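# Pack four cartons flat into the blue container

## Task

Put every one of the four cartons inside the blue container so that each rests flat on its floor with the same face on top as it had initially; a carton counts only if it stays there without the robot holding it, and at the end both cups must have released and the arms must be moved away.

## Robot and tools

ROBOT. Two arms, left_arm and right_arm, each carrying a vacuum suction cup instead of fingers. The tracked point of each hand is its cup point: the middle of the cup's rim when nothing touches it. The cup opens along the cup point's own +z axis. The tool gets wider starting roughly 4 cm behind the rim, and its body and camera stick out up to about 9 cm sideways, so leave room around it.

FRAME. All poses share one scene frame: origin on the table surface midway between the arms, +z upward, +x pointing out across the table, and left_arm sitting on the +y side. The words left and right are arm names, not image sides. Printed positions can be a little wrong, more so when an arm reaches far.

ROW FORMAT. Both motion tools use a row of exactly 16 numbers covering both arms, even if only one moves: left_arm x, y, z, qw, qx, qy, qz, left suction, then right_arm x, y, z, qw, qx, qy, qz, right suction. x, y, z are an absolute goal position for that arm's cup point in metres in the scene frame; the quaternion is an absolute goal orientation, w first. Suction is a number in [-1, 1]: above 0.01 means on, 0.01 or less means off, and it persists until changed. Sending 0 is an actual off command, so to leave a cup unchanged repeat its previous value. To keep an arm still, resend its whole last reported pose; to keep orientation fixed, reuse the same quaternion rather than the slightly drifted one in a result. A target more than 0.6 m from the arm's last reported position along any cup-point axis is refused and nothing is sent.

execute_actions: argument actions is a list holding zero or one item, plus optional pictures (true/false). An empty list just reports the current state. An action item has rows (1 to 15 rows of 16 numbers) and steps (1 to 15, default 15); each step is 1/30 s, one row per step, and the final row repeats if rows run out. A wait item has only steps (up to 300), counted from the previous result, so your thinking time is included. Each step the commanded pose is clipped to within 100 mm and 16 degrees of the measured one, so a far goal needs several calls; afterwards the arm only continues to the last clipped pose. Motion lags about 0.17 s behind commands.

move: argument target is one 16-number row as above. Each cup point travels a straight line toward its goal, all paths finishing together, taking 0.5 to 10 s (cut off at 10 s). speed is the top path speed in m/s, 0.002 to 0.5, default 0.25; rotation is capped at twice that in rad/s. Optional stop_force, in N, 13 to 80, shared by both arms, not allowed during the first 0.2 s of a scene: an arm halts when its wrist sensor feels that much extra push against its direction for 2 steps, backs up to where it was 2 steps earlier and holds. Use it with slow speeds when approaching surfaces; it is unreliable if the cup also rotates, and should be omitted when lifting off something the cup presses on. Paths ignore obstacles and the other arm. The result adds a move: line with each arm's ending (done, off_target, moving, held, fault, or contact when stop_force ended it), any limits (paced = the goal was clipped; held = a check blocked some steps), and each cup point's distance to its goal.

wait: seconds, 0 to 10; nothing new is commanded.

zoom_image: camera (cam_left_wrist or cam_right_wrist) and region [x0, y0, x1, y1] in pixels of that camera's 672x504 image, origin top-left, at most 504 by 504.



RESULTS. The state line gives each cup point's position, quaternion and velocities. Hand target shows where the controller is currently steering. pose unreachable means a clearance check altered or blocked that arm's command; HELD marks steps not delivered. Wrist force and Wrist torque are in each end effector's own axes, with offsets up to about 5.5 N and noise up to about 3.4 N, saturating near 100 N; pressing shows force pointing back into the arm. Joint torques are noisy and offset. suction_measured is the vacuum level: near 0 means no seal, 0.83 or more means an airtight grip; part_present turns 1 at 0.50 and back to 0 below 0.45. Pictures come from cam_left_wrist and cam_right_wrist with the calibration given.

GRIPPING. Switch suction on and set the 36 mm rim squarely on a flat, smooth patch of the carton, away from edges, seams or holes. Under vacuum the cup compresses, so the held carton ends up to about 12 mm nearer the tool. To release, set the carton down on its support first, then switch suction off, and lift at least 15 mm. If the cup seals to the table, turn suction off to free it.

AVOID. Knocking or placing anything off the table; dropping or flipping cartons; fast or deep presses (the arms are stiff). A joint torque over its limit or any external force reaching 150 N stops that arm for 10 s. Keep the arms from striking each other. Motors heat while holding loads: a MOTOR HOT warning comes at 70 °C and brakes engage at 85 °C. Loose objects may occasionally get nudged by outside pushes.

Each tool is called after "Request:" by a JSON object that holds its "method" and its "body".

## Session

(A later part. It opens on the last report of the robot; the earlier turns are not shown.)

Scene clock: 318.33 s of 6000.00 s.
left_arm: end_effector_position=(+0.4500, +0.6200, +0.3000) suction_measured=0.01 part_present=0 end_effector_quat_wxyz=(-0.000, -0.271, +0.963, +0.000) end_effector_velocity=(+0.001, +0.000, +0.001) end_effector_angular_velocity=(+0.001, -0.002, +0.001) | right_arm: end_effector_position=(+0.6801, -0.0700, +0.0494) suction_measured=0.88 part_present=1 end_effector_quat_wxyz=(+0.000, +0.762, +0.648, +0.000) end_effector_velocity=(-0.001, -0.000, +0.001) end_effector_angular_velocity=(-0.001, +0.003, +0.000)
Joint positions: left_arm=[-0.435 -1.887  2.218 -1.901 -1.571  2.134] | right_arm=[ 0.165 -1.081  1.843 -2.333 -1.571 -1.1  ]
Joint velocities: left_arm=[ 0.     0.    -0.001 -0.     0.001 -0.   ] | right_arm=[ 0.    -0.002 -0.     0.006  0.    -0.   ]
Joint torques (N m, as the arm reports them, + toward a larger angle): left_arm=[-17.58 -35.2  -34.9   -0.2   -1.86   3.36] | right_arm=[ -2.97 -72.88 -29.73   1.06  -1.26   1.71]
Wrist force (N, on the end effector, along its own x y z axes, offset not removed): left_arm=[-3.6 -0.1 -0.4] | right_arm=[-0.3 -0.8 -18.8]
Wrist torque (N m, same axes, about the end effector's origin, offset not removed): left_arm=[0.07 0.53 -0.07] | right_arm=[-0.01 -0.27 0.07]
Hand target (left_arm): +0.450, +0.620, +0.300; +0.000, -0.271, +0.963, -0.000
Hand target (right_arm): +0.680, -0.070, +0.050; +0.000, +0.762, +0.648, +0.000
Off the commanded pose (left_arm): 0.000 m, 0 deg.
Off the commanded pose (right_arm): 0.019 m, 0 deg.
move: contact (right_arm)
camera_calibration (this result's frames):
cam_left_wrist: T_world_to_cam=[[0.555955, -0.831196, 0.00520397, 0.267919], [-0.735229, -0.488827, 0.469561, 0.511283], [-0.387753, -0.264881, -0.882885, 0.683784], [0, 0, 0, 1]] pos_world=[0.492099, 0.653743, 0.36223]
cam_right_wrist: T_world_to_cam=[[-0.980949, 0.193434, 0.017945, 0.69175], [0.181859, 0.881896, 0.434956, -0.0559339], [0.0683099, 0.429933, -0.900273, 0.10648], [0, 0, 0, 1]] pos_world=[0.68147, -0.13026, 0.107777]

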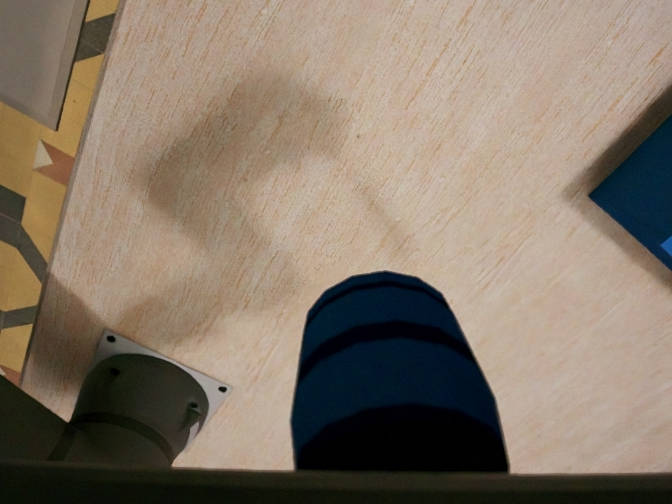

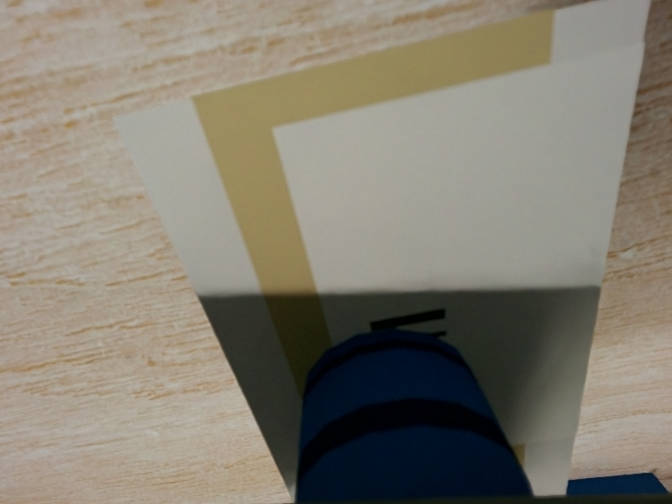

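Request:
{"method": "move", "body": {"target": [0.45,0.62,0.3,0,-0.2706,0.9627,0,0,0.68,-0.07,0.054,0,0.7615,0.648,0,0], "speed": 0.02}}

Request:
{"method": "move", "body": {"target": [0.45,0.62,0.3,0,-0.2706,0.9627,0,0,0.674,-0.066,0.13,0,0.7615,0.648,0,0], "speed": 0.08}}

Scene clock: 331.93 s of 6000.00 s.
left_arm: end_effector_position=(+0.4500, +0.6200, +0.3000) suction_measured=0.01 part_present=0 end_effector_quat_wxyz=(-0.000, -0.271, +0.963, +0.000) end_effector_velocity=(-0.000, +0.000, -0.000) end_effector_angular_velocity=(+0.000, +0.000, -0.000) | right_arm: end_effector_position=(+0.6800, -0.0700, +0.0538) suction_measured=0.00 part_present=0 end_effector_quat_wxyz=(-0.000, +0.762, +0.648, -0.000) end_effector_velocity=(+0.000, -0.000, +0.002) end_effector_angular_velocity=(-0.000, -0.001, -0.000)
Joint positions: left_arm=[-0.435 -1.887  2.218 -1.901 -1.571  2.134] | right_arm=[ 0.165 -1.086  1.841 -2.325 -1.571 -1.1  ]
Joint velocities: left_arm=[ 0.  0.  0. -0.  0.  0.] | right_arm=[-0.001 -0.003 -0.001  0.003 -0.    -0.   ]
Joint torques (N m, as the arm reports them, + toward a larger angle): left_arm=[-17.17 -33.85 -36.38  -0.09  -1.87   3.46] | right_arm=[ -0.68 -81.41 -36.17   1.05  -1.29   1.88]
Wrist force (N, on the end effector, along its own x y z axes, offset not removed): left_arm=[-1.8 1.7 -4.4] | right_arm=[1.0 2.1 -7.5]
Wrist torque (N m, same axes, about the end effector's origin, offset not removed): left_arm=[0.43 0.34 0.25] | right_arm=[-0.09 -0.47 0.13]
Hand target (left_arm): +0.450, +0.620, +0.300; +0.000, -0.271, +0.963, -0.000
Hand target (right_arm): +0.680, -0.070, +0.054; +0.000, +0.762, +0.648, +0.000
Off the commanded pose (left_arm): 0.000 m, 0 deg.
Off the commanded pose (right_arm): 0.000 m, 0 deg.
After step 90, 9.90 s passed at rest.
move: done
camera_calibration (this result's frames):
cam_left_wrist: T_world_to_cam=[[0.555955, -0.831196, 0.00520389, 0.267919], [-0.735229, -0.488827, 0.469561, 0.511283], [-0.387753, -0.264881, -0.882885, 0.683784], [0, 0, 0, 1]] pos_world=[0.492099, 0.653743, 0.36223]
cam_right_wrist: T_world_to_cam=[[-0.980941, 0.193459, 0.0181258, 0.691541], [0.181965, 0.881919, 0.434865, -0.0578428], [0.0681429, 0.429875, -0.900313, 0.110556], [0, 0, 0, 1]] pos_world=[0.681353, -0.130297, 0.112154]

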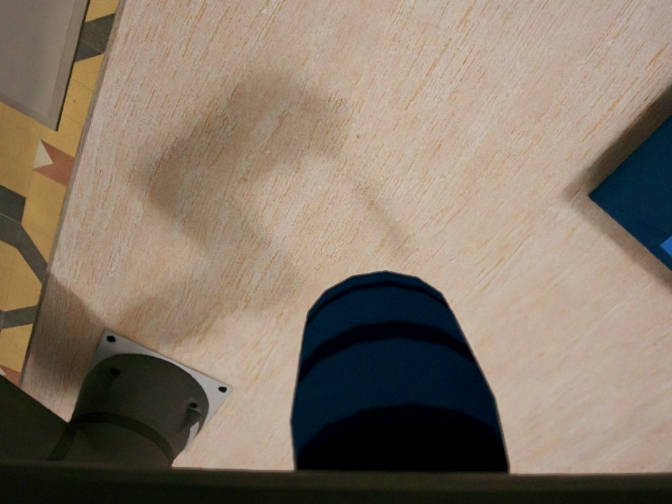

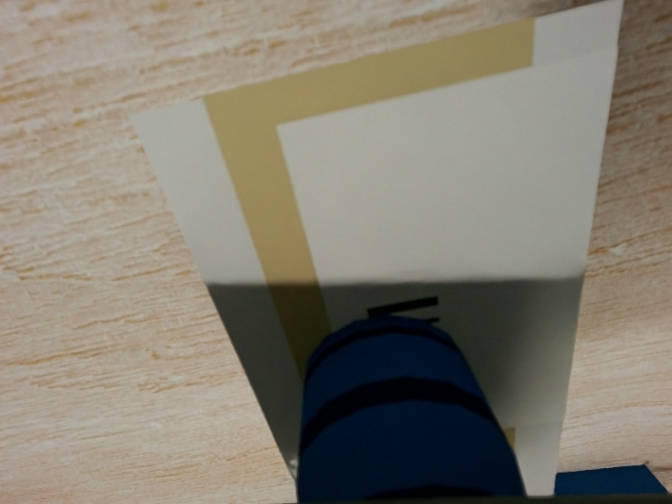

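Scene clock: 333.37 s of 6000.00 s.
left_arm: end_effector_position=(+0.4500, +0.6200, +0.3000) suction_measured=0.01 part_present=0 end_effector_quat_wxyz=(-0.000, -0.271, +0.963, +0.000) end_effector_velocity=(-0.001, -0.000, -0.001) end_effector_angular_velocity=(-0.000, +0.001, +0.000) | right_arm: end_effector_position=(+0.6739, -0.0660, +0.1298) suction_measured=0.00 part_present=0 end_effector_quat_wxyz=(+0.000, +0.762, +0.648, -0.000) end_effector_velocity=(-0.000, +0.000, +0.002) end_effector_angular_velocity=(+0.000, +0.000, +0.000)
Joint positions: left_arm=[-0.435 -1.887  2.218 -1.901 -1.571  2.134] | right_arm=[ 0.172 -1.173  1.805 -2.204 -1.571 -1.093]
Joint velocities: left_arm=[ 0.    -0.     0.001  0.    -0.001 -0.   ] | right_arm=[ 0.    -0.002 -0.001  0.004  0.     0.   ]
Joint torques (N m, as the arm reports them, + toward a larger angle): left_arm=[-17.51 -34.59 -37.05  -0.08  -1.73   3.43] | right_arm=[ 11.76 -87.22 -46.46  -0.65  -0.1    1.66]
Wrist force (N, on the end effector, along its own x y z axes, offset not removed): left_arm=[2.9 -0.7 1.3] | right_arm=[0.9 2.9 3.4]
Wrist torque (N m, same axes, about the end effector's origin, offset not removed): left_arm=[-0.11 -0.48 0.06] | right_arm=[0.23 -0.33 0.04]
Hand target (left_arm): +0.450, +0.620, +0.300; +0.000, -0.271, +0.963, -0.000
Hand target (right_arm): +0.674, -0.066, +0.130; -0.000, +0.762, +0.648, -0.000
Off the commanded pose (left_arm): 0.000 m, 0 deg.
Off the commanded pose (right_arm): 0.000 m, 0 deg.
move: done
camera_calibration (this result's frames):
cam_left_wrist: T_world_to_cam=[[0.555955, -0.831196, 0.00520379, 0.267919], [-0.735229, -0.488827, 0.469561, 0.511283], [-0.387753, -0.264881, -0.882885, 0.683784], [0, 0, 0, 1]] pos_world=[0.492099, 0.653743, 0.36223]
cam_right_wrist: T_world_to_cam=[[-0.980943, 0.19345, 0.0181176, 0.683453], [0.181954, 0.881919, 0.434869, -0.0932891], [0.0681472, 0.429878, -0.900312, 0.177704], [0, 0, 0, 1]] pos_world=[0.675293, -0.126332, 0.188175]

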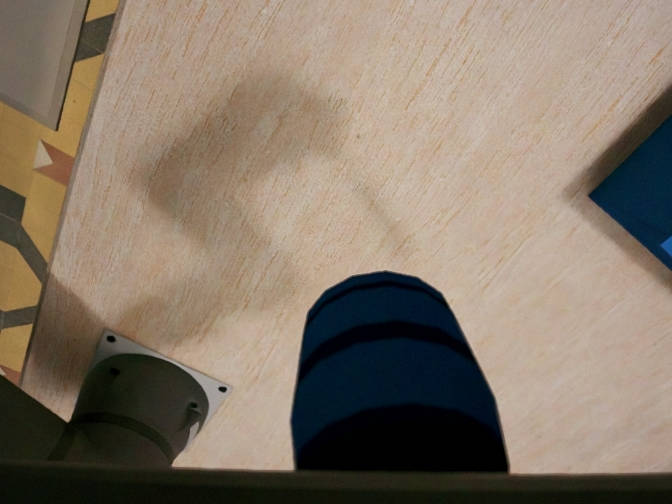

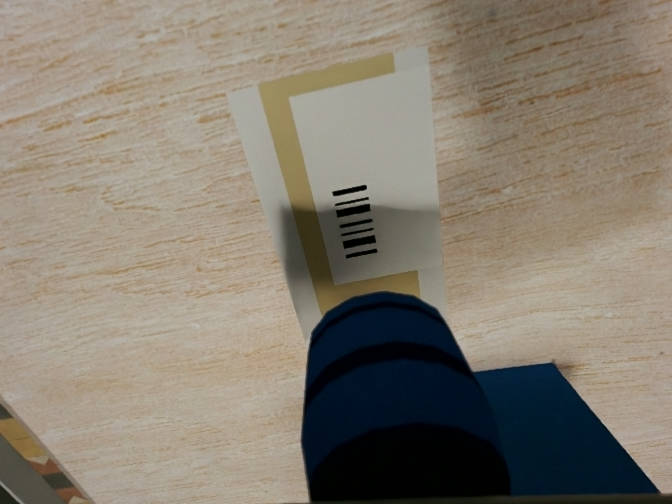

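Request:
{"method": "move", "body": {"target": [0.45,0.62,0.3,0,-0.2706,0.9627,0,0,0.665,-0.06,0.075,0,0.7615,0.648,0,0], "speed": 0.08}}

Request:
{"method": "move", "body": {"target": [0.45,0.62,0.3,0,-0.2706,0.9627,0,0,0.665,-0.06,0.052,0,0.7615,0.648,0,1], "speed": 0.015, "stop_force": 15}}

Request:
{"method": "move", "body": {"target": [0.45,0.62,0.3,0,-0.2706,0.9627,0,0,0.665,-0.06,0.21,0,0.7615,0.648,0,1], "speed": 0.12}}

Scene clock: 344.33 s of 6000.00 s.
left_arm: end_effector_position=(+0.4500, +0.6200, +0.3000) suction_measured=0.01 part_present=0 end_effector_quat_wxyz=(-0.000, -0.271, +0.963, +0.000) end_effector_velocity=(-0.000, +0.000, -0.000) end_effector_angular_velocity=(-0.000, +0.000, -0.000) | right_arm: end_effector_position=(+0.6651, -0.0600, +0.0752) suction_measured=0.00 part_present=0 end_effector_quat_wxyz=(-0.000, +0.762, +0.648, -0.000) end_effector_velocity=(+0.000, +0.000, -0.002) end_effector_angular_velocity=(+0.001, -0.002, -0.000)
Joint positions: left_arm=[-0.435 -1.887  2.218 -1.901 -1.571  2.134] | right_arm=[ 0.183 -1.121  1.847 -2.297 -1.571 -1.082]
Joint velocities: left_arm=[ 0. -0.  0.  0. -0.  0.] | right_arm=[ 0.     0.002  0.001 -0.005  0.     0.   ]
Joint torques (N m, as the arm reports them, + toward a larger angle): left_arm=[-18.02 -33.56 -38.68  -0.15  -1.81   3.45] | right_arm=[ 10.93 -63.93 -30.44  -7.72   1.55   1.67]
Wrist force (N, on the end effector, along its own x y z axes, offset not removed): left_arm=[-3.2 -2.6 -6.5] | right_arm=[1.1 3.9 2.6]
Wrist torque (N m, same axes, about the end effector's origin, offset not removed): left_arm=[-0.35 0.37 -0.09] | right_arm=[0.41 -0.40 0.09]
Hand target (left_arm): +0.450, +0.620, +0.300; +0.000, -0.271, +0.963, +0.000
Hand target (right_arm): +0.665, -0.060, +0.075; -0.000, +0.762, +0.648, -0.000
Off the commanded pose (left_arm): 0.000 m, 0 deg.
Off the commanded pose (right_arm): 0.000 m, 0 deg.
After step 90, 6.80 s passed at rest.
move: done
camera_calibration (this result's frames):
cam_left_wrist: T_world_to_cam=[[0.555955, -0.831196, 0.0052036, 0.267919], [-0.735229, -0.488827, 0.469561, 0.511284], [-0.387753, -0.264881, -0.882885, 0.683784], [0, 0, 0, 1]] pos_world=[0.492099, 0.653743, 0.36223]
cam_right_wrist: T_world_to_cam=[[-0.980943, 0.193449, 0.0181319, 0.674578], [0.181959, 0.881922, 0.434861, -0.0732557], [0.0681326, 0.429873, -0.900315, 0.126601], [0, 0, 0, 1]] pos_world=[0.666426, -0.120313, 0.133606]

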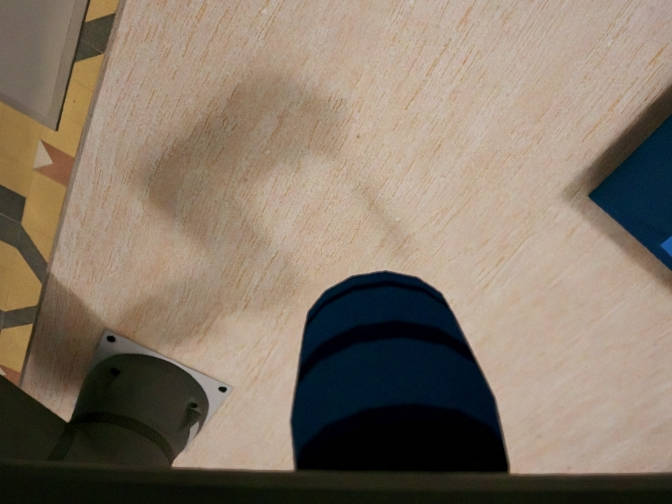

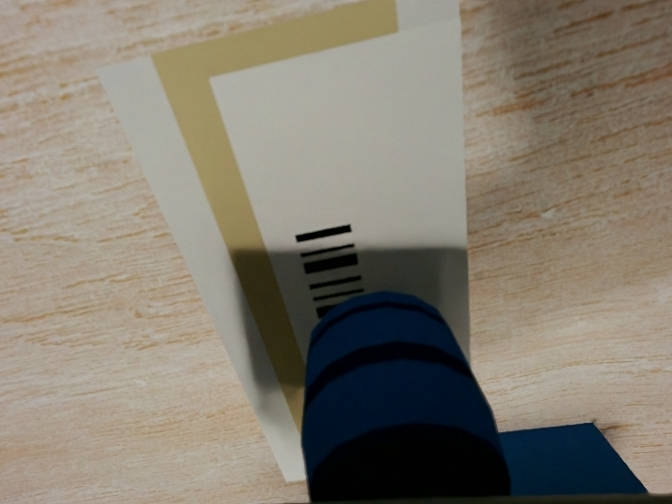

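Scene clock: 346.13 s of 6000.00 s.
left_arm: end_effector_position=(+0.4500, +0.6200, +0.3000) suction_measured=0.01 part_present=0 end_effector_quat_wxyz=(-0.000, -0.271, +0.963, +0.000) end_effector_velocity=(-0.000, -0.000, +0.000) end_effector_angular_velocity=(-0.001, +0.000, -0.002) | right_arm: end_effector_position=(+0.6650, -0.0600, +0.0523) suction_measured=0.88 part_present=1 end_effector_quat_wxyz=(-0.000, +0.762, +0.648, -0.000) end_effector_velocity=(-0.000, +0.001, -0.002) end_effector_angular_velocity=(+0.000, -0.001, +0.001)
Joint positions: left_arm=[-0.435 -1.887  2.218 -1.901 -1.571  2.134] | right_arm=[ 0.183 -1.094  1.858 -2.335 -1.571 -1.082]
Joint velocities: left_arm=[-0.     0.    -0.     0.    -0.001  0.002] | right_arm=[ 0.001  0.003  0.001 -0.005  0.    -0.   ]
Joint torques (N m, as the arm reports them, + toward a larger angle): left_arm=[-18.71 -33.45 -38.97  -0.16  -1.78   3.39] | right_arm=[ 11.16 -67.38 -31.06  -8.37   1.3    1.96]
Wrist force (N, on the end effector, along its own x y z axes, offset not removed): left_arm=[-4.5 -0.3 -2.9] | right_arm=[1.6 2.1 5.8]
Wrist torque (N m, same axes, about the end effector's origin, offset not removed): left_arm=[-0.01 0.53 0.06] | right_arm=[0.16 -0.35 0.10]
Hand target (left_arm): +0.450, +0.620, +0.300; +0.000, -0.271, +0.963, -0.000
Hand target (right_arm): +0.665, -0.060, +0.052; -0.000, +0.762, +0.648, -0.000
Off the commanded pose (left_arm): 0.000 m, 0 deg.
Off the commanded pose (right_arm): 0.000 m, 0 deg.
move: done
camera_calibration (this result's frames):
cam_left_wrist: T_world_to_cam=[[0.555955, -0.831196, 0.00520381, 0.267919], [-0.735229, -0.488827, 0.469561, 0.511284], [-0.387753, -0.264881, -0.882885, 0.683784], [0, 0, 0, 1]] pos_world=[0.492099, 0.653743, 0.36223]
cam_right_wrist: T_world_to_cam=[[-0.980942, 0.193455, 0.0181275, 0.674939], [0.181962, 0.881915, 0.434875, -0.0632997], [0.0681418, 0.429886, -0.900308, 0.105931], [0, 0, 0, 1]] pos_world=[0.666376, -0.120283, 0.110663]

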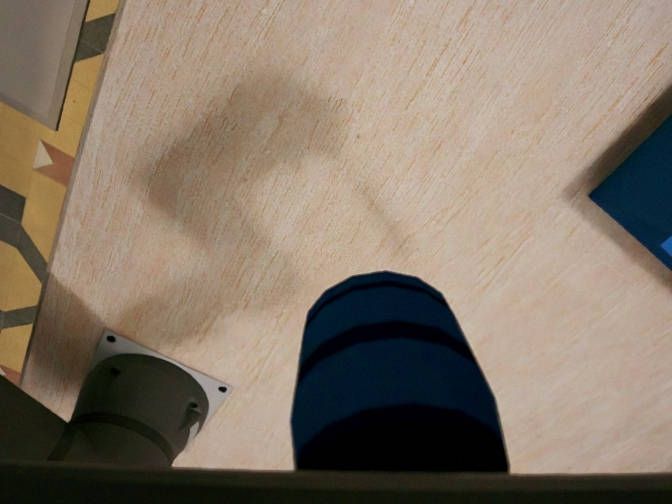

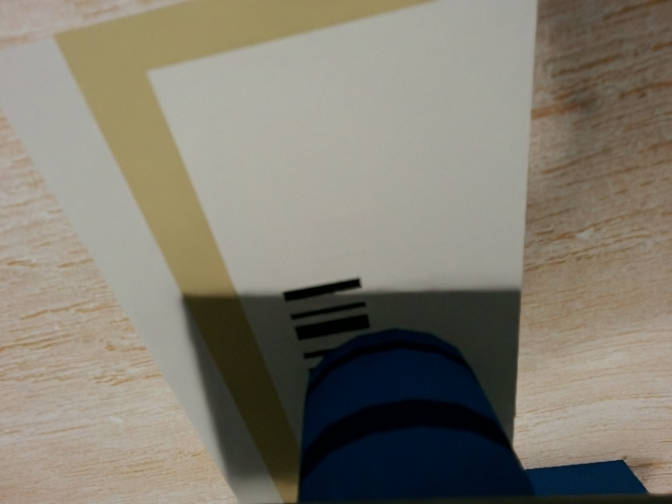

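Scene clock: 347.97 s of 6000.00 s.
left_arm: end_effector_position=(+0.4500, +0.6200, +0.3000) suction_measured=0.01 part_present=0 end_effector_quat_wxyz=(-0.000, -0.271, +0.963, +0.000) end_effector_velocity=(-0.000, +0.000, -0.000) end_effector_angular_velocity=(+0.001, -0.000, +0.001) | right_arm: end_effector_position=(+0.6648, -0.0600, +0.2098) suction_measured=0.88 part_present=1 end_effector_quat_wxyz=(-0.000, +0.762, +0.648, +0.000) end_effector_velocity=(+0.000, -0.000, +0.002) end_effector_angular_velocity=(-0.000, +0.001, -0.000)
Joint positions: left_arm=[-0.435 -1.887  2.218 -1.901 -1.571  2.134] | right_arm=[ 0.183 -1.251  1.753 -2.073 -1.571 -1.082]
Joint velocities: left_arm=[-0.     0.     0.001 -0.     0.001 -0.001] | right_arm=[-0.    -0.001 -0.002  0.004  0.    -0.   ]
Joint torques (N m, as the arm reports them, + toward a larger angle): left_arm=[-17.38 -33.27 -39.66  -0.16  -1.8    3.32] | right_arm=[ -7.06 -83.69 -53.57  -1.05   1.31  -1.83]
Wrist force (N, on the end effector, along its own x y z axes, offset not removed): left_arm=[-2.8 -1.6 -0.1] | right_arm=[1.1 1.5 4.4]
Wrist torque (N m, same axes, about the end effector's origin, offset not removed): left_arm=[-0.20 0.31 0.12] | right_arm=[0.06 -0.39 0.07]
Hand target (left_arm): +0.450, +0.620, +0.300; +0.000, -0.271, +0.963, -0.000
Hand target (right_arm): +0.665, -0.060, +0.210; +0.000, +0.762, +0.648, +0.000
Off the commanded pose (left_arm): 0.000 m, 0 deg.
Off the commanded pose (right_arm): 0.000 m, 0 deg.
move: done
camera_calibration (this result's frames):
cam_left_wrist: T_world_to_cam=[[0.555955, -0.831196, 0.00520393, 0.267919], [-0.735229, -0.488826, 0.469561, 0.511283], [-0.387753, -0.264881, -0.882885, 0.683784], [0, 0, 0, 1]] pos_world=[0.492099, 0.653743, 0.36223]
cam_right_wrist: T_world_to_cam=[[-0.98095, 0.193412, 0.0181153, 0.671891], [0.181916, 0.881911, 0.434901, -0.13174], [0.0681391, 0.429912, -0.900296, 0.24778], [0, 0, 0, 1]] pos_world=[0.666174, -0.120292, 0.268198]

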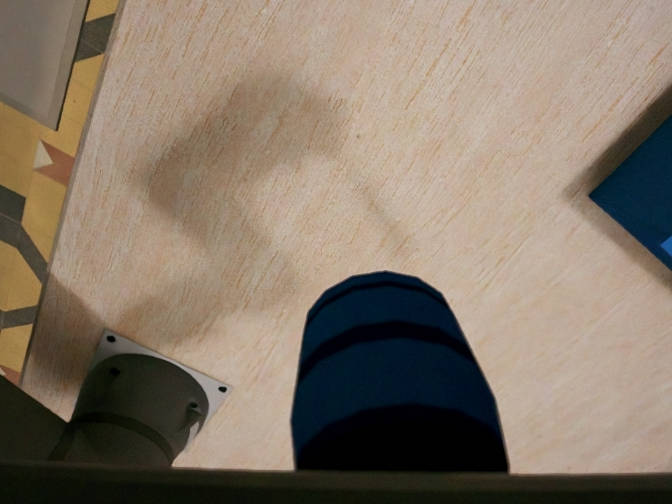

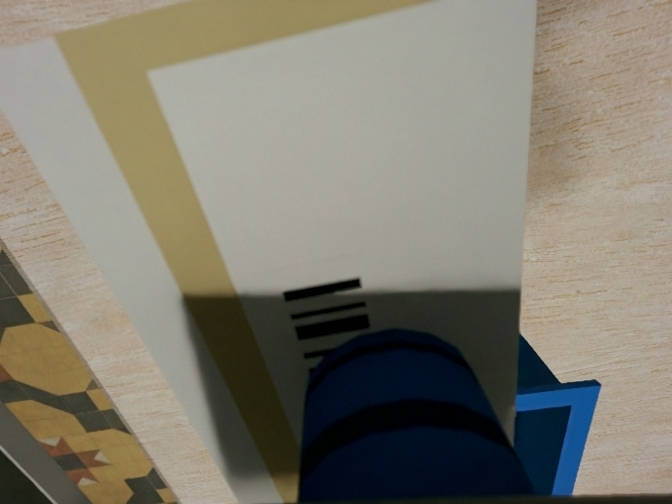

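Request:
{"method": "move", "body": {"target": [0.45,0.62,0.3,0,-0.2706,0.9627,0,0,0.6635,0.273,0.21,0,0.7615,0.648,0,1], "speed": 0.25}}

Request:
{"method": "move", "body": {"target": [0.45,0.62,0.3,0,-0.2706,0.9627,0,0,0.6635,0.273,0.11,0,0.7615,0.648,0,1], "speed": 0.015, "stop_force": 13}}

Scene clock: 356.03 s of 6000.00 s.
left_arm: end_effector_position=(+0.4500, +0.6200, +0.3000) suction_measured=0.01 part_present=0 end_effector_quat_wxyz=(-0.000, -0.271, +0.963, +0.000) end_effector_velocity=(-0.000, -0.000, -0.000) end_effector_angular_velocity=(-0.000, +0.001, -0.001) | right_arm: end_effector_position=(+0.6627, +0.2726, +0.2101) suction_measured=0.88 part_present=1 end_effector_quat_wxyz=(-0.000, +0.762, +0.648, -0.000) end_effector_velocity=(+0.001, +0.003, -0.001) end_effector_angular_velocity=(-0.001, +0.002, -0.001)
Joint positions: left_arm=[-0.435 -1.887  2.218 -1.901 -1.571  2.134] | right_arm=[ 0.505 -0.931  1.26  -1.899 -1.571 -0.76 ]
Joint velocities: left_arm=[ 0.     0.     0.     0.    -0.001  0.001] | right_arm=[ 0.001  0.005 -0.007  0.004  0.001  0.002]
Joint torques (N m, as the arm reports them, + toward a larger angle): left_arm=[-16.69 -31.44 -41.26  -0.29  -1.89   3.34] | right_arm=[  7.92 -89.46 -54.51  -0.56  -1.95   2.01]
Wrist force (N, on the end effector, along its own x y z axes, offset not removed): left_arm=[0.0 -0.6 -3.3] | right_arm=[1.0 1.9 5.9]
Wrist torque (N m, same axes, about the end effector's origin, offset not removed): left_arm=[-0.07 -0.03 0.11] | right_arm=[0.10 -0.30 0.05]
Hand target (left_arm): +0.450, +0.620, +0.300; +0.000, -0.271, +0.963, -0.000
Hand target (right_arm): +0.663, +0.273, +0.210; -0.000, +0.762, +0.648, -0.000
Off the commanded pose (left_arm): 0.000 m, 0 deg.
Off the commanded pose (right_arm): 0.001 m, 0 deg.
After step 90, 3.10 s passed at rest.
move: done
camera_calibration (this result's frames):
cam_left_wrist: T_world_to_cam=[[0.555955, -0.831196, 0.00520367, 0.267919], [-0.735229, -0.488827, 0.469561, 0.511283], [-0.387753, -0.264881, -0.882885, 0.683784], [0, 0, 0, 1]] pos_world=[0.492099, 0.653743, 0.36223]
cam_right_wrist: T_world_to_cam=[[-0.980938, 0.193448, 0.0184102, 0.605367], [0.182096, 0.88201, 0.434625, -0.424903], [0.0678395, 0.429692, -0.900423, 0.105471], [0, 0, 0, 1]] pos_world=[0.664046, 0.212341, 0.268496]

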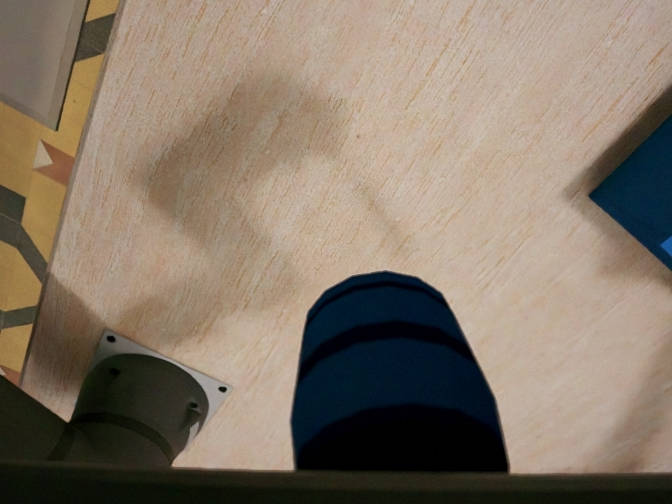

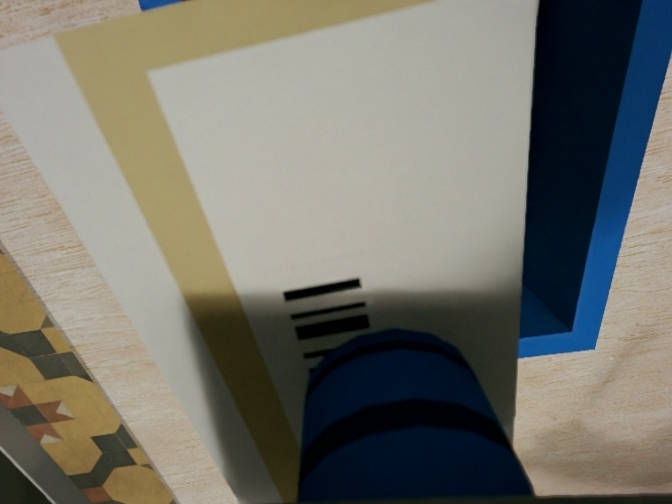

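Scene clock: 362.97 s of 6000.00 s.
left_arm: end_effector_position=(+0.4500, +0.6200, +0.3000) suction_measured=0.01 part_present=0 end_effector_quat_wxyz=(-0.000, -0.271, +0.963, +0.000) end_effector_velocity=(+0.000, -0.000, +0.000) end_effector_angular_velocity=(-0.001, -0.000, +0.001) | right_arm: end_effector_position=(+0.6636, +0.2731, +0.1103) suction_measured=0.88 part_present=1 end_effector_quat_wxyz=(+0.000, +0.762, +0.648, +0.000) end_effector_velocity=(-0.000, +0.000, -0.002) end_effector_angular_velocity=(+0.001, -0.001, +0.000)
Joint positions: left_arm=[-0.435 -1.887  2.218 -1.901 -1.571  2.134] | right_arm=[ 0.504 -0.864  1.334 -2.041 -1.571 -0.761]
Joint velocities: left_arm=[ 0.    -0.    -0.     0.    -0.001 -0.001] | right_arm=[ 0.     0.002  0.002 -0.005  0.     0.   ]
Joint torques (N m, as the arm reports them, + toward a larger angle): left_arm=[-16.14 -32.4  -42.46  -0.07  -1.72   3.26] | right_arm=[ -6.09 -88.43 -34.32  -7.17  -1.67  -1.9 ]
Wrist force (N, on the end effector, along its own x y z axes, offset not removed): left_arm=[-1.8 -4.3 -7.3] | right_arm=[0.3 4.8 1.5]
Wrist torque (N m, same axes, about the end effector's origin, offset not removed): left_arm=[-0.63 0.13 -0.01] | right_arm=[0.41 -0.30 0.06]
Hand target (left_arm): +0.450, +0.620, +0.300; +0.000, -0.271, +0.963, -0.000
Hand target (right_arm): +0.664, +0.273, +0.110; -0.000, +0.762, +0.648, -0.000
Off the commanded pose (left_arm): 0.000 m, 0 deg.
Off the commanded pose (right_arm): 0.000 m, 0 deg.
move: done
camera_calibration (this result's frames):
cam_left_wrist: T_world_to_cam=[[0.555955, -0.831196, 0.00520404, 0.267919], [-0.735229, -0.488826, 0.469561, 0.511283], [-0.387753, -0.264881, -0.882885, 0.683784], [0, 0, 0, 1]] pos_world=[0.492099, 0.653743, 0.36223]
cam_right_wrist: T_world_to_cam=[[-0.980943, 0.193461, 0.0180137, 0.608094], [0.181913, 0.88189, 0.434947, -0.382003], [0.068259, 0.429935, -0.900276, 0.0150279], [0, 0, 0, 1]] pos_world=[0.664971, 0.212781, 0.168726]

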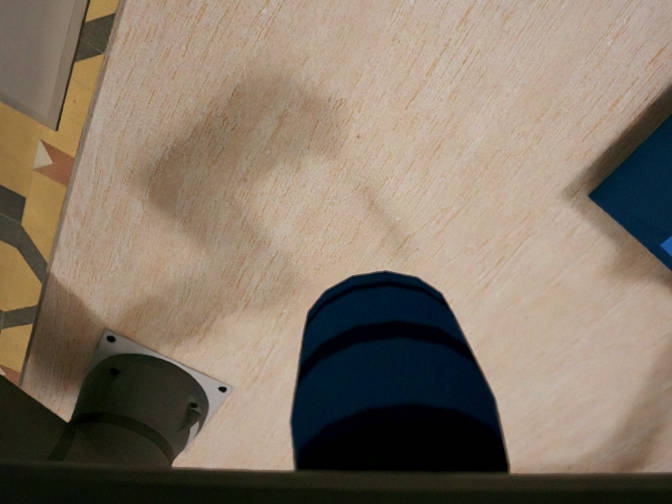

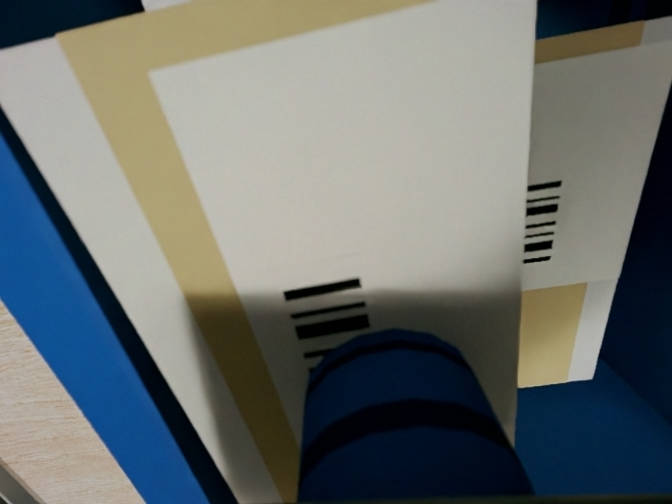

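Request:
{"method": "move", "body": {"target": [0.45,0.62,0.3,0,-0.2706,0.9627,0,0,0.6635,0.273,0.04,0,0.7615,0.648,0,1], "speed": 0.008, "stop_force": 13}}

Scene clock: 367.03 s of 6000.00 s.
left_arm: end_effector_position=(+0.4500, +0.6200, +0.3000) suction_measured=0.01 part_present=0 end_effector_quat_wxyz=(-0.000, -0.271, +0.963, +0.000) end_effector_velocity=(+0.000, +0.001, -0.000) end_effector_angular_velocity=(+0.002, -0.001, +0.000) | right_arm: end_effector_position=(+0.6634, +0.2730, +0.1077) suction_measured=0.88 part_present=1 end_effector_quat_wxyz=(-0.000, +0.762, +0.648, -0.000) end_effector_velocity=(-0.001, -0.001, -0.001) end_effector_angular_velocity=(-0.004, +0.004, -0.000)
Joint positions: left_arm=[-0.435 -1.887  2.218 -1.901 -1.571  2.134] | right_arm=[ 0.504 -0.862  1.336 -2.044 -1.571 -0.761]
Joint velocities: left_arm=[ 0.    -0.     0.     0.     0.002 -0.   ] | right_arm=[-0.     0.     0.     0.006 -0.001 -0.   ]
Joint torques (N m, as the arm reports them, + toward a larger angle): left_arm=[-16.38 -30.95 -43.35  -0.26  -1.71   3.07] | right_arm=[   9.46 -123.01  -54.05   -2.12    1.54   -1.87]
Wrist force (N, on the end effector, along its own x y z axes, offset not removed): left_arm=[1.4 -2.3 0.7] | right_arm=[1.5 4.3 6.1]
Wrist torque (N m, same axes, about the end effector's origin, offset not removed): left_arm=[-0.08 -0.33 0.09] | right_arm=[0.40 -0.37 0.05]
Hand target (left_arm): +0.450, +0.620, +0.300; +0.000, -0.271, +0.963, -0.000
Hand target (right_arm): +0.664, +0.273, +0.109; -0.000, +0.762, +0.648, +0.000
Off the commanded pose (left_arm): 0.000 m, 0 deg.
Off the commanded pose (right_arm): 0.068 m, 0 deg.
After step 90, 0.47 s passed at rest.
move: contact (right_arm)
camera_calibration (this result's frames):
cam_left_wrist: T_world_to_cam=[[0.555955, -0.831196, 0.00520387, 0.267919], [-0.735229, -0.488827, 0.469561, 0.511283], [-0.387753, -0.264881, -0.882885, 0.683784], [0, 0, 0, 1]] pos_world=[0.492099, 0.653743, 0.36223]
cam_right_wrist: T_world_to_cam=[[-0.980943, 0.193415, 0.0184734, 0.607903], [0.182099, 0.882046, 0.434552, -0.380869], [0.0677546, 0.429635, -0.900457, 0.0131482], [0, 0, 0, 1]] pos_world=[0.664784, 0.212717, 0.166117]

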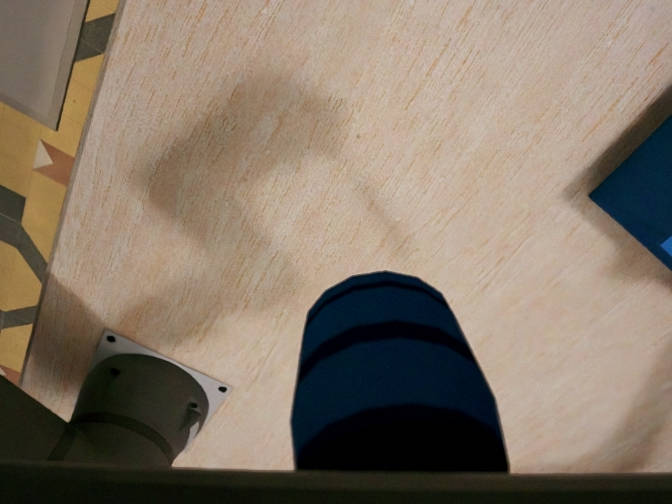

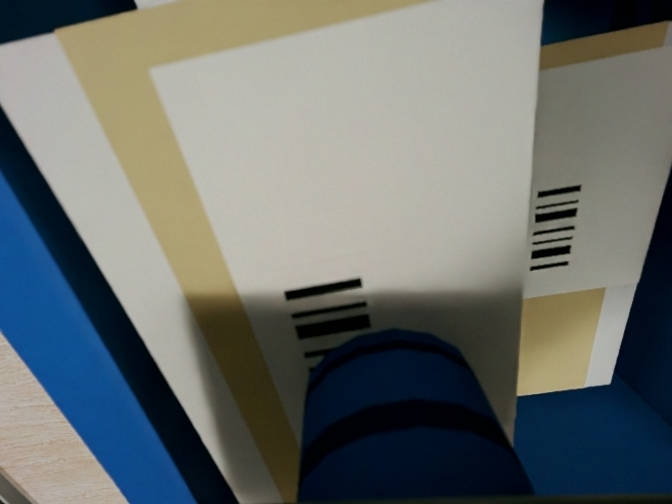

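Request:
{"method": "move", "body": {"target": [0.45,0.62,0.3,0,-0.2706,0.9627,0,0,0.667,0.273,0.116,0,0.7615,0.648,0,1], "speed": 0.02}}

Request:
{"method": "move", "body": {"target": [0.45,0.62,0.3,0,-0.2706,0.9627,0,0,0.667,0.273,0.04,0,0.7615,0.648,0,1], "speed": 0.008, "stop_force": 13}}

Scene clock: 375.10 s of 6000.00 s.
left_arm: end_effector_position=(+0.4500, +0.6200, +0.3000) suction_measured=0.01 part_present=0 end_effector_quat_wxyz=(-0.000, -0.271, +0.963, +0.000) end_effector_velocity=(+0.000, +0.000, -0.000) end_effector_angular_velocity=(+0.002, -0.001, -0.001) | right_arm: end_effector_position=(+0.6669, +0.2730, +0.1158) suction_measured=0.88 part_present=1 end_effector_quat_wxyz=(-0.000, +0.762, +0.648, +0.000) end_effector_velocity=(+0.001, +0.000, +0.003) end_effector_angular_velocity=(+0.001, -0.001, +0.000)
Joint positions: left_arm=[-0.435 -1.887  2.218 -1.901 -1.571  2.134] | right_arm=[ 0.502 -0.865  1.325 -2.031 -1.571 -0.763]
Joint velocities: left_arm=[-0.    -0.     0.    -0.     0.002  0.001] | right_arm=[-0.    -0.001 -0.003  0.003 -0.    -0.001]
Joint torques (N m, as the arm reports them, + toward a larger angle): left_arm=[-17.56 -30.53 -45.38  -0.16  -1.61   3.19] | right_arm=[  -9.93 -119.66  -53.4    -2.     -0.94   -2.04]
Wrist force (N, on the end effector, along its own x y z axes, offset not removed): left_arm=[-1.8 -3.0 -3.8] | right_arm=[0.9 -1.3 4.8]
Wrist torque (N m, same axes, about the end effector's origin, offset not removed): left_arm=[-0.45 0.12 0.17] | right_arm=[-0.03 -0.31 0.20]
Hand target (left_arm): +0.450, +0.620, +0.300; +0.000, -0.271, +0.963, -0.000
Hand target (right_arm): +0.667, +0.273, +0.116; -0.000, +0.762, +0.648, +0.000
Off the commanded pose (left_arm): 0.000 m, 0 deg.
Off the commanded pose (right_arm): 0.000 m, 0 deg.
After step 90, 4.30 s passed at rest.
move: done
camera_calibration (this result's frames):
cam_left_wrist: T_world_to_cam=[[0.555955, -0.831196, 0.0052037, 0.267919], [-0.735229, -0.488827, 0.469561, 0.511283], [-0.387753, -0.264881, -0.882885, 0.683784], [0, 0, 0, 1]] pos_world=[0.492099, 0.653743, 0.36223]
cam_right_wrist: T_world_to_cam=[[-0.980944, 0.193444, 0.0181291, 0.611197], [0.181951, 0.881903, 0.434904, -0.384931], [0.0681415, 0.429915, -0.900294, 0.0198138], [0, 0, 0, 1]] pos_world=[0.668239, 0.212721, 0.174166]

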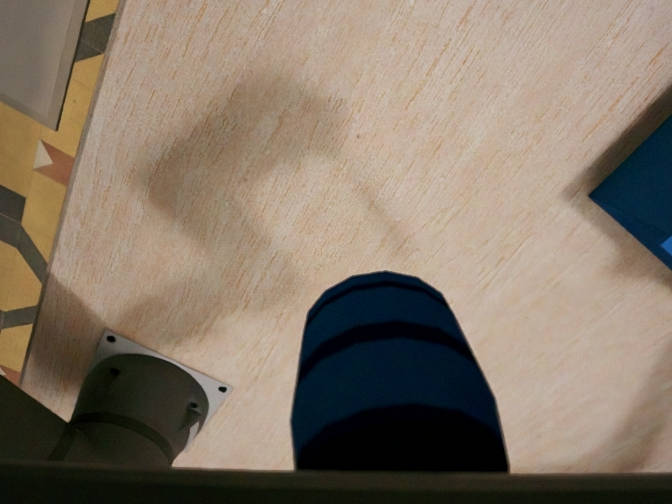

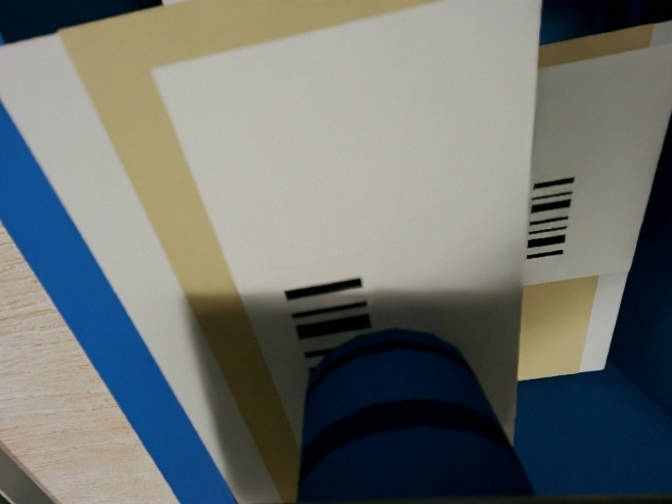

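Scene clock: 381.07 s of 6000.00 s.
left_arm: end_effector_position=(+0.4500, +0.6200, +0.3000) suction_measured=0.01 part_present=0 end_effector_quat_wxyz=(-0.000, -0.271, +0.963, +0.000) end_effector_velocity=(-0.000, -0.000, +0.000) end_effector_angular_velocity=(-0.001, +0.000, -0.001) | right_arm: end_effector_position=(+0.6670, +0.2730, +0.0711) suction_measured=0.88 part_present=1 end_effector_quat_wxyz=(+0.000, +0.762, +0.648, +0.000) end_effector_velocity=(+0.001, -0.001, +0.002) end_effector_angular_velocity=(-0.002, +0.002, -0.001)
Joint positions: left_arm=[-0.435 -1.887  2.218 -1.901 -1.571  2.134] | right_arm=[ 0.502 -0.83   1.35  -2.091 -1.571 -0.763]
Joint velocities: left_arm=[ 0.     0.    -0.     0.    -0.001  0.001] | right_arm=[-0.001 -0.001 -0.001  0.005 -0.001 -0.   ]
Joint torques (N m, as the arm reports them, + toward a larger angle): left_arm=[-17.16 -29.66 -45.73  -0.22  -1.75   3.  ] | right_arm=[  -6.4  -112.99  -45.7     0.08   -1.94   -2.05]
Wrist force (N, on the end effector, along its own x y z axes, offset not removed): left_arm=[-1.4 -0.7 0.1] | right_arm=[1.5 1.6 -1.3]
Wrist torque (N m, same axes, about the end effector's origin, offset not removed): left_arm=[0.03 0.03 0.21] | right_arm=[-0.11 -0.32 0.18]
Hand target (left_arm): +0.450, +0.620, +0.300; +0.000, -0.271, +0.963, -0.000
Hand target (right_arm): +0.667, +0.273, +0.072; -0.000, +0.762, +0.648, +0.000
Off the commanded pose (left_arm): 0.000 m, 0 deg.
Off the commanded pose (right_arm): 0.031 m, 0 deg.
move: contact (right_arm)
camera_calibration (this result's frames):
cam_left_wrist: T_world_to_cam=[[0.555955, -0.831196, 0.00520389, 0.267919], [-0.735229, -0.488827, 0.469561, 0.511283], [-0.387753, -0.264881, -0.882885, 0.683784], [0, 0, 0, 1]] pos_world=[0.492099, 0.653743, 0.36223]
cam_right_wrist: T_world_to_cam=[[-0.980946, 0.19344, 0.0180584, 0.612113], [0.181915, 0.881898, 0.434928, -0.365499], [0.0682068, 0.429926, -0.900284, -0.0205083], [0, 0, 0, 1]] pos_world=[0.668338, 0.212743, 0.129448]

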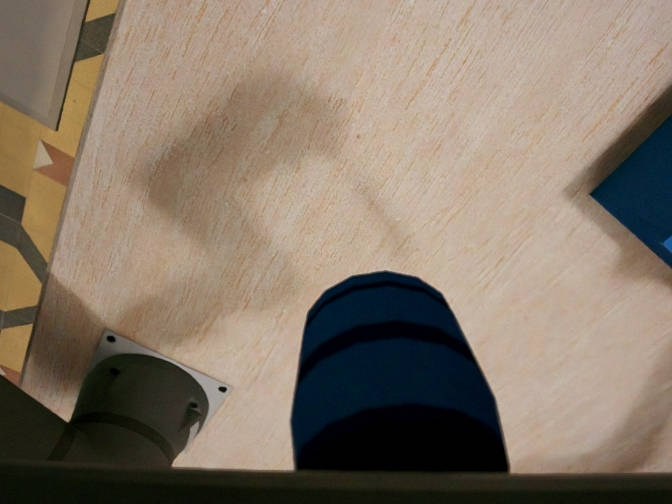

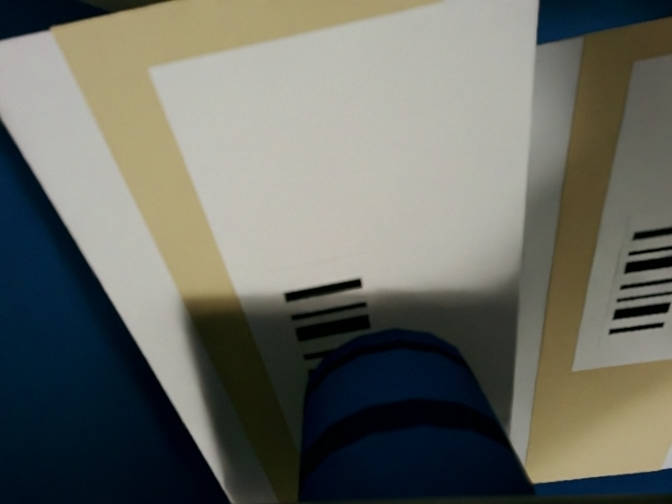

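Request:
{"method": "move", "body": {"target": [0.45,0.62,0.3,0,-0.2706,0.9627,0,0,0.667,0.273,0.076,0,0.7615,0.648,0,1], "speed": 0.01}}

Request:
{"method": "move", "body": {"target": [0.45,0.62,0.3,0,-0.2706,0.9627,0,0,0.660,0.273,0.076,0,0.7615,0.648,0,1], "speed": 0.003, "stop_force": 20}}

Scene clock: 390.03 s of 6000.00 s.
left_arm: end_effector_position=(+0.4500, +0.6200, +0.3000) suction_measured=0.01 part_present=0 end_effector_quat_wxyz=(-0.000, -0.271, +0.963, +0.000) end_effector_velocity=(-0.000, +0.000, -0.001) end_effector_angular_velocity=(+0.001, +0.001, -0.000) | right_arm: end_effector_position=(+0.6670, +0.2730, +0.0758) suction_measured=0.88 part_present=1 end_effector_quat_wxyz=(-0.000, +0.762, +0.648, +0.000) end_effector_velocity=(-0.000, +0.000, +0.003) end_effector_angular_velocity=(-0.000, -0.001, +0.000)
Joint positions: left_arm=[-0.435 -1.887  2.218 -1.901 -1.571  2.134] | right_arm=[ 0.502 -0.833  1.347 -2.085 -1.571 -0.763]
Joint velocities: left_arm=[0.    0.    0.001 0.    0.    0.   ] | right_arm=[ 0.    -0.002 -0.001  0.003 -0.001  0.   ]
Joint torques (N m, as the arm reports them, + toward a larger angle): left_arm=[-16.61 -29.93 -46.85  -0.26  -1.47   2.85] | right_arm=[   1.19 -120.02  -50.65   -0.84    1.04   -2.06]
Wrist force (N, on the end effector, along its own x y z axes, offset not removed): left_arm=[-1.1 1.3 -2.3] | right_arm=[2.4 2.9 7.7]
Wrist torque (N m, same axes, about the end effector's origin, offset not removed): left_arm=[0.38 -0.06 0.05] | right_arm=[0.28 -0.53 0.12]
Hand target (left_arm): +0.450, +0.620, +0.300; +0.000, -0.271, +0.963, -0.000
Hand target (right_arm): +0.667, +0.273, +0.076; +0.000, +0.762, +0.648, +0.000
Off the commanded pose (left_arm): 0.000 m, 0 deg.
Off the commanded pose (right_arm): 0.000 m, 0 deg.
After step 90, 5.27 s passed at rest.
move: done
camera_calibration (this result's frames):
cam_left_wrist: T_world_to_cam=[[0.555955, -0.831196, 0.00520385, 0.267919], [-0.735229, -0.488827, 0.469561, 0.511283], [-0.387753, -0.264881, -0.882885, 0.683784], [0, 0, 0, 1]] pos_world=[0.492099, 0.653743, 0.36223]
cam_right_wrist: T_world_to_cam=[[-0.98095, 0.193411, 0.0181241, 0.612007], [0.181919, 0.881911, 0.434901, -0.367548], [0.0681309, 0.429914, -0.900296, -0.0162226], [0, 0, 0, 1]] pos_world=[0.668318, 0.21275, 0.13415]

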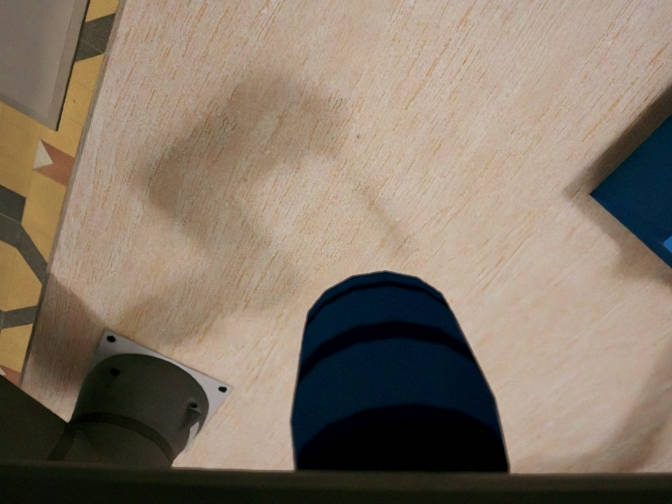

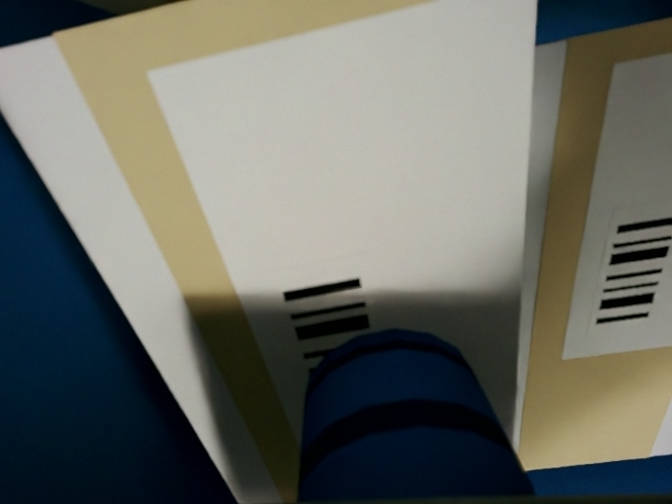

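Scene clock: 392.57 s of 6000.00 s.
left_arm: end_effector_position=(+0.4500, +0.6200, +0.3000) suction_measured=0.01 part_present=0 end_effector_quat_wxyz=(-0.000, -0.271, +0.963, +0.000) end_effector_velocity=(+0.000, -0.000, +0.000) end_effector_angular_velocity=(+0.000, -0.000, -0.000) | right_arm: end_effector_position=(+0.6601, +0.2730, +0.0760) suction_measured=0.88 part_present=1 end_effector_quat_wxyz=(-0.000, +0.762, +0.648, -0.000) end_effector_velocity=(-0.001, +0.001, +0.001) end_effector_angular_velocity=(+0.001, +0.000, +0.001)
Joint positions: left_arm=[-0.435 -1.887  2.218 -1.901 -1.571  2.134] | right_arm=[ 0.506 -0.841  1.36  -2.09  -1.571 -0.759]
Joint velocities: left_arm=[-0. -0. -0.  0.  0. -0.] | right_arm=[ 0.001 -0.001  0.001 -0.     0.001  0.   ]
Joint torques (N m, as the arm reports them, + toward a larger angle): left_arm=[-15.69 -28.25 -47.97  -0.42  -1.4    2.8 ] | right_arm=[  12.89 -119.14  -38.27   -7.75   -1.71    1.94]
Wrist force (N, on the end effector, along its own x y z axes, offset not removed): left_arm=[-6.7 -1.0 2.2] | right_arm=[4.5 2.1 7.8]
Wrist torque (N m, same axes, about the end effector's origin, offset not removed): left_arm=[-0.14 0.98 0.06] | right_arm=[0.02 -0.86 0.08]
Hand target (left_arm): +0.450, +0.620, +0.300; +0.000, -0.271, +0.963, -0.000
Hand target (right_arm): +0.660, +0.273, +0.076; +0.000, +0.762, +0.648, -0.000
Off the commanded pose (left_arm): 0.000 m, 0 deg.
Off the commanded pose (right_arm): 0.000 m, 0 deg.
move: done
camera_calibration (this result's frames):
cam_left_wrist: T_world_to_cam=[[0.555955, -0.831196, 0.00520392, 0.267919], [-0.735229, -0.488826, 0.469561, 0.511283], [-0.387753, -0.264881, -0.882885, 0.683784], [0, 0, 0, 1]] pos_world=[0.492099, 0.653743, 0.36223]
cam_right_wrist: T_world_to_cam=[[-0.980943, 0.193448, 0.0181388, 0.605242], [0.18196, 0.88191, 0.434886, -0.366384], [0.0681311, 0.429899, -0.900303, -0.0155262], [0, 0, 0, 1]] pos_world=[0.661433, 0.212709, 0.134379]

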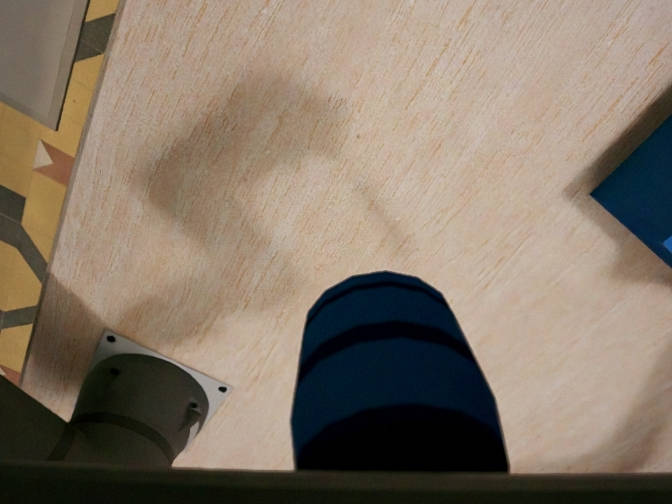

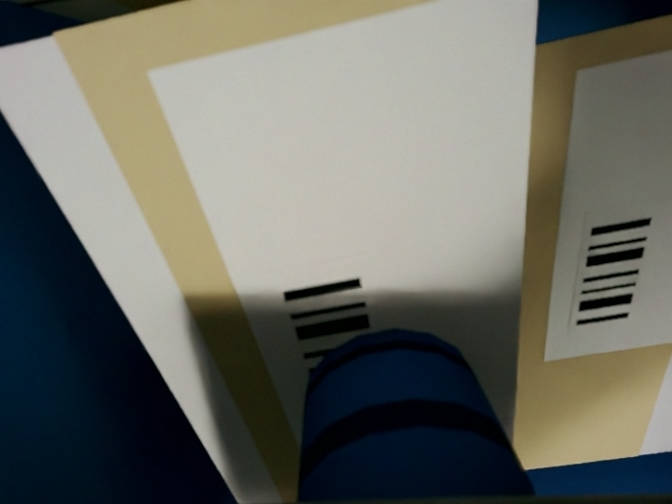

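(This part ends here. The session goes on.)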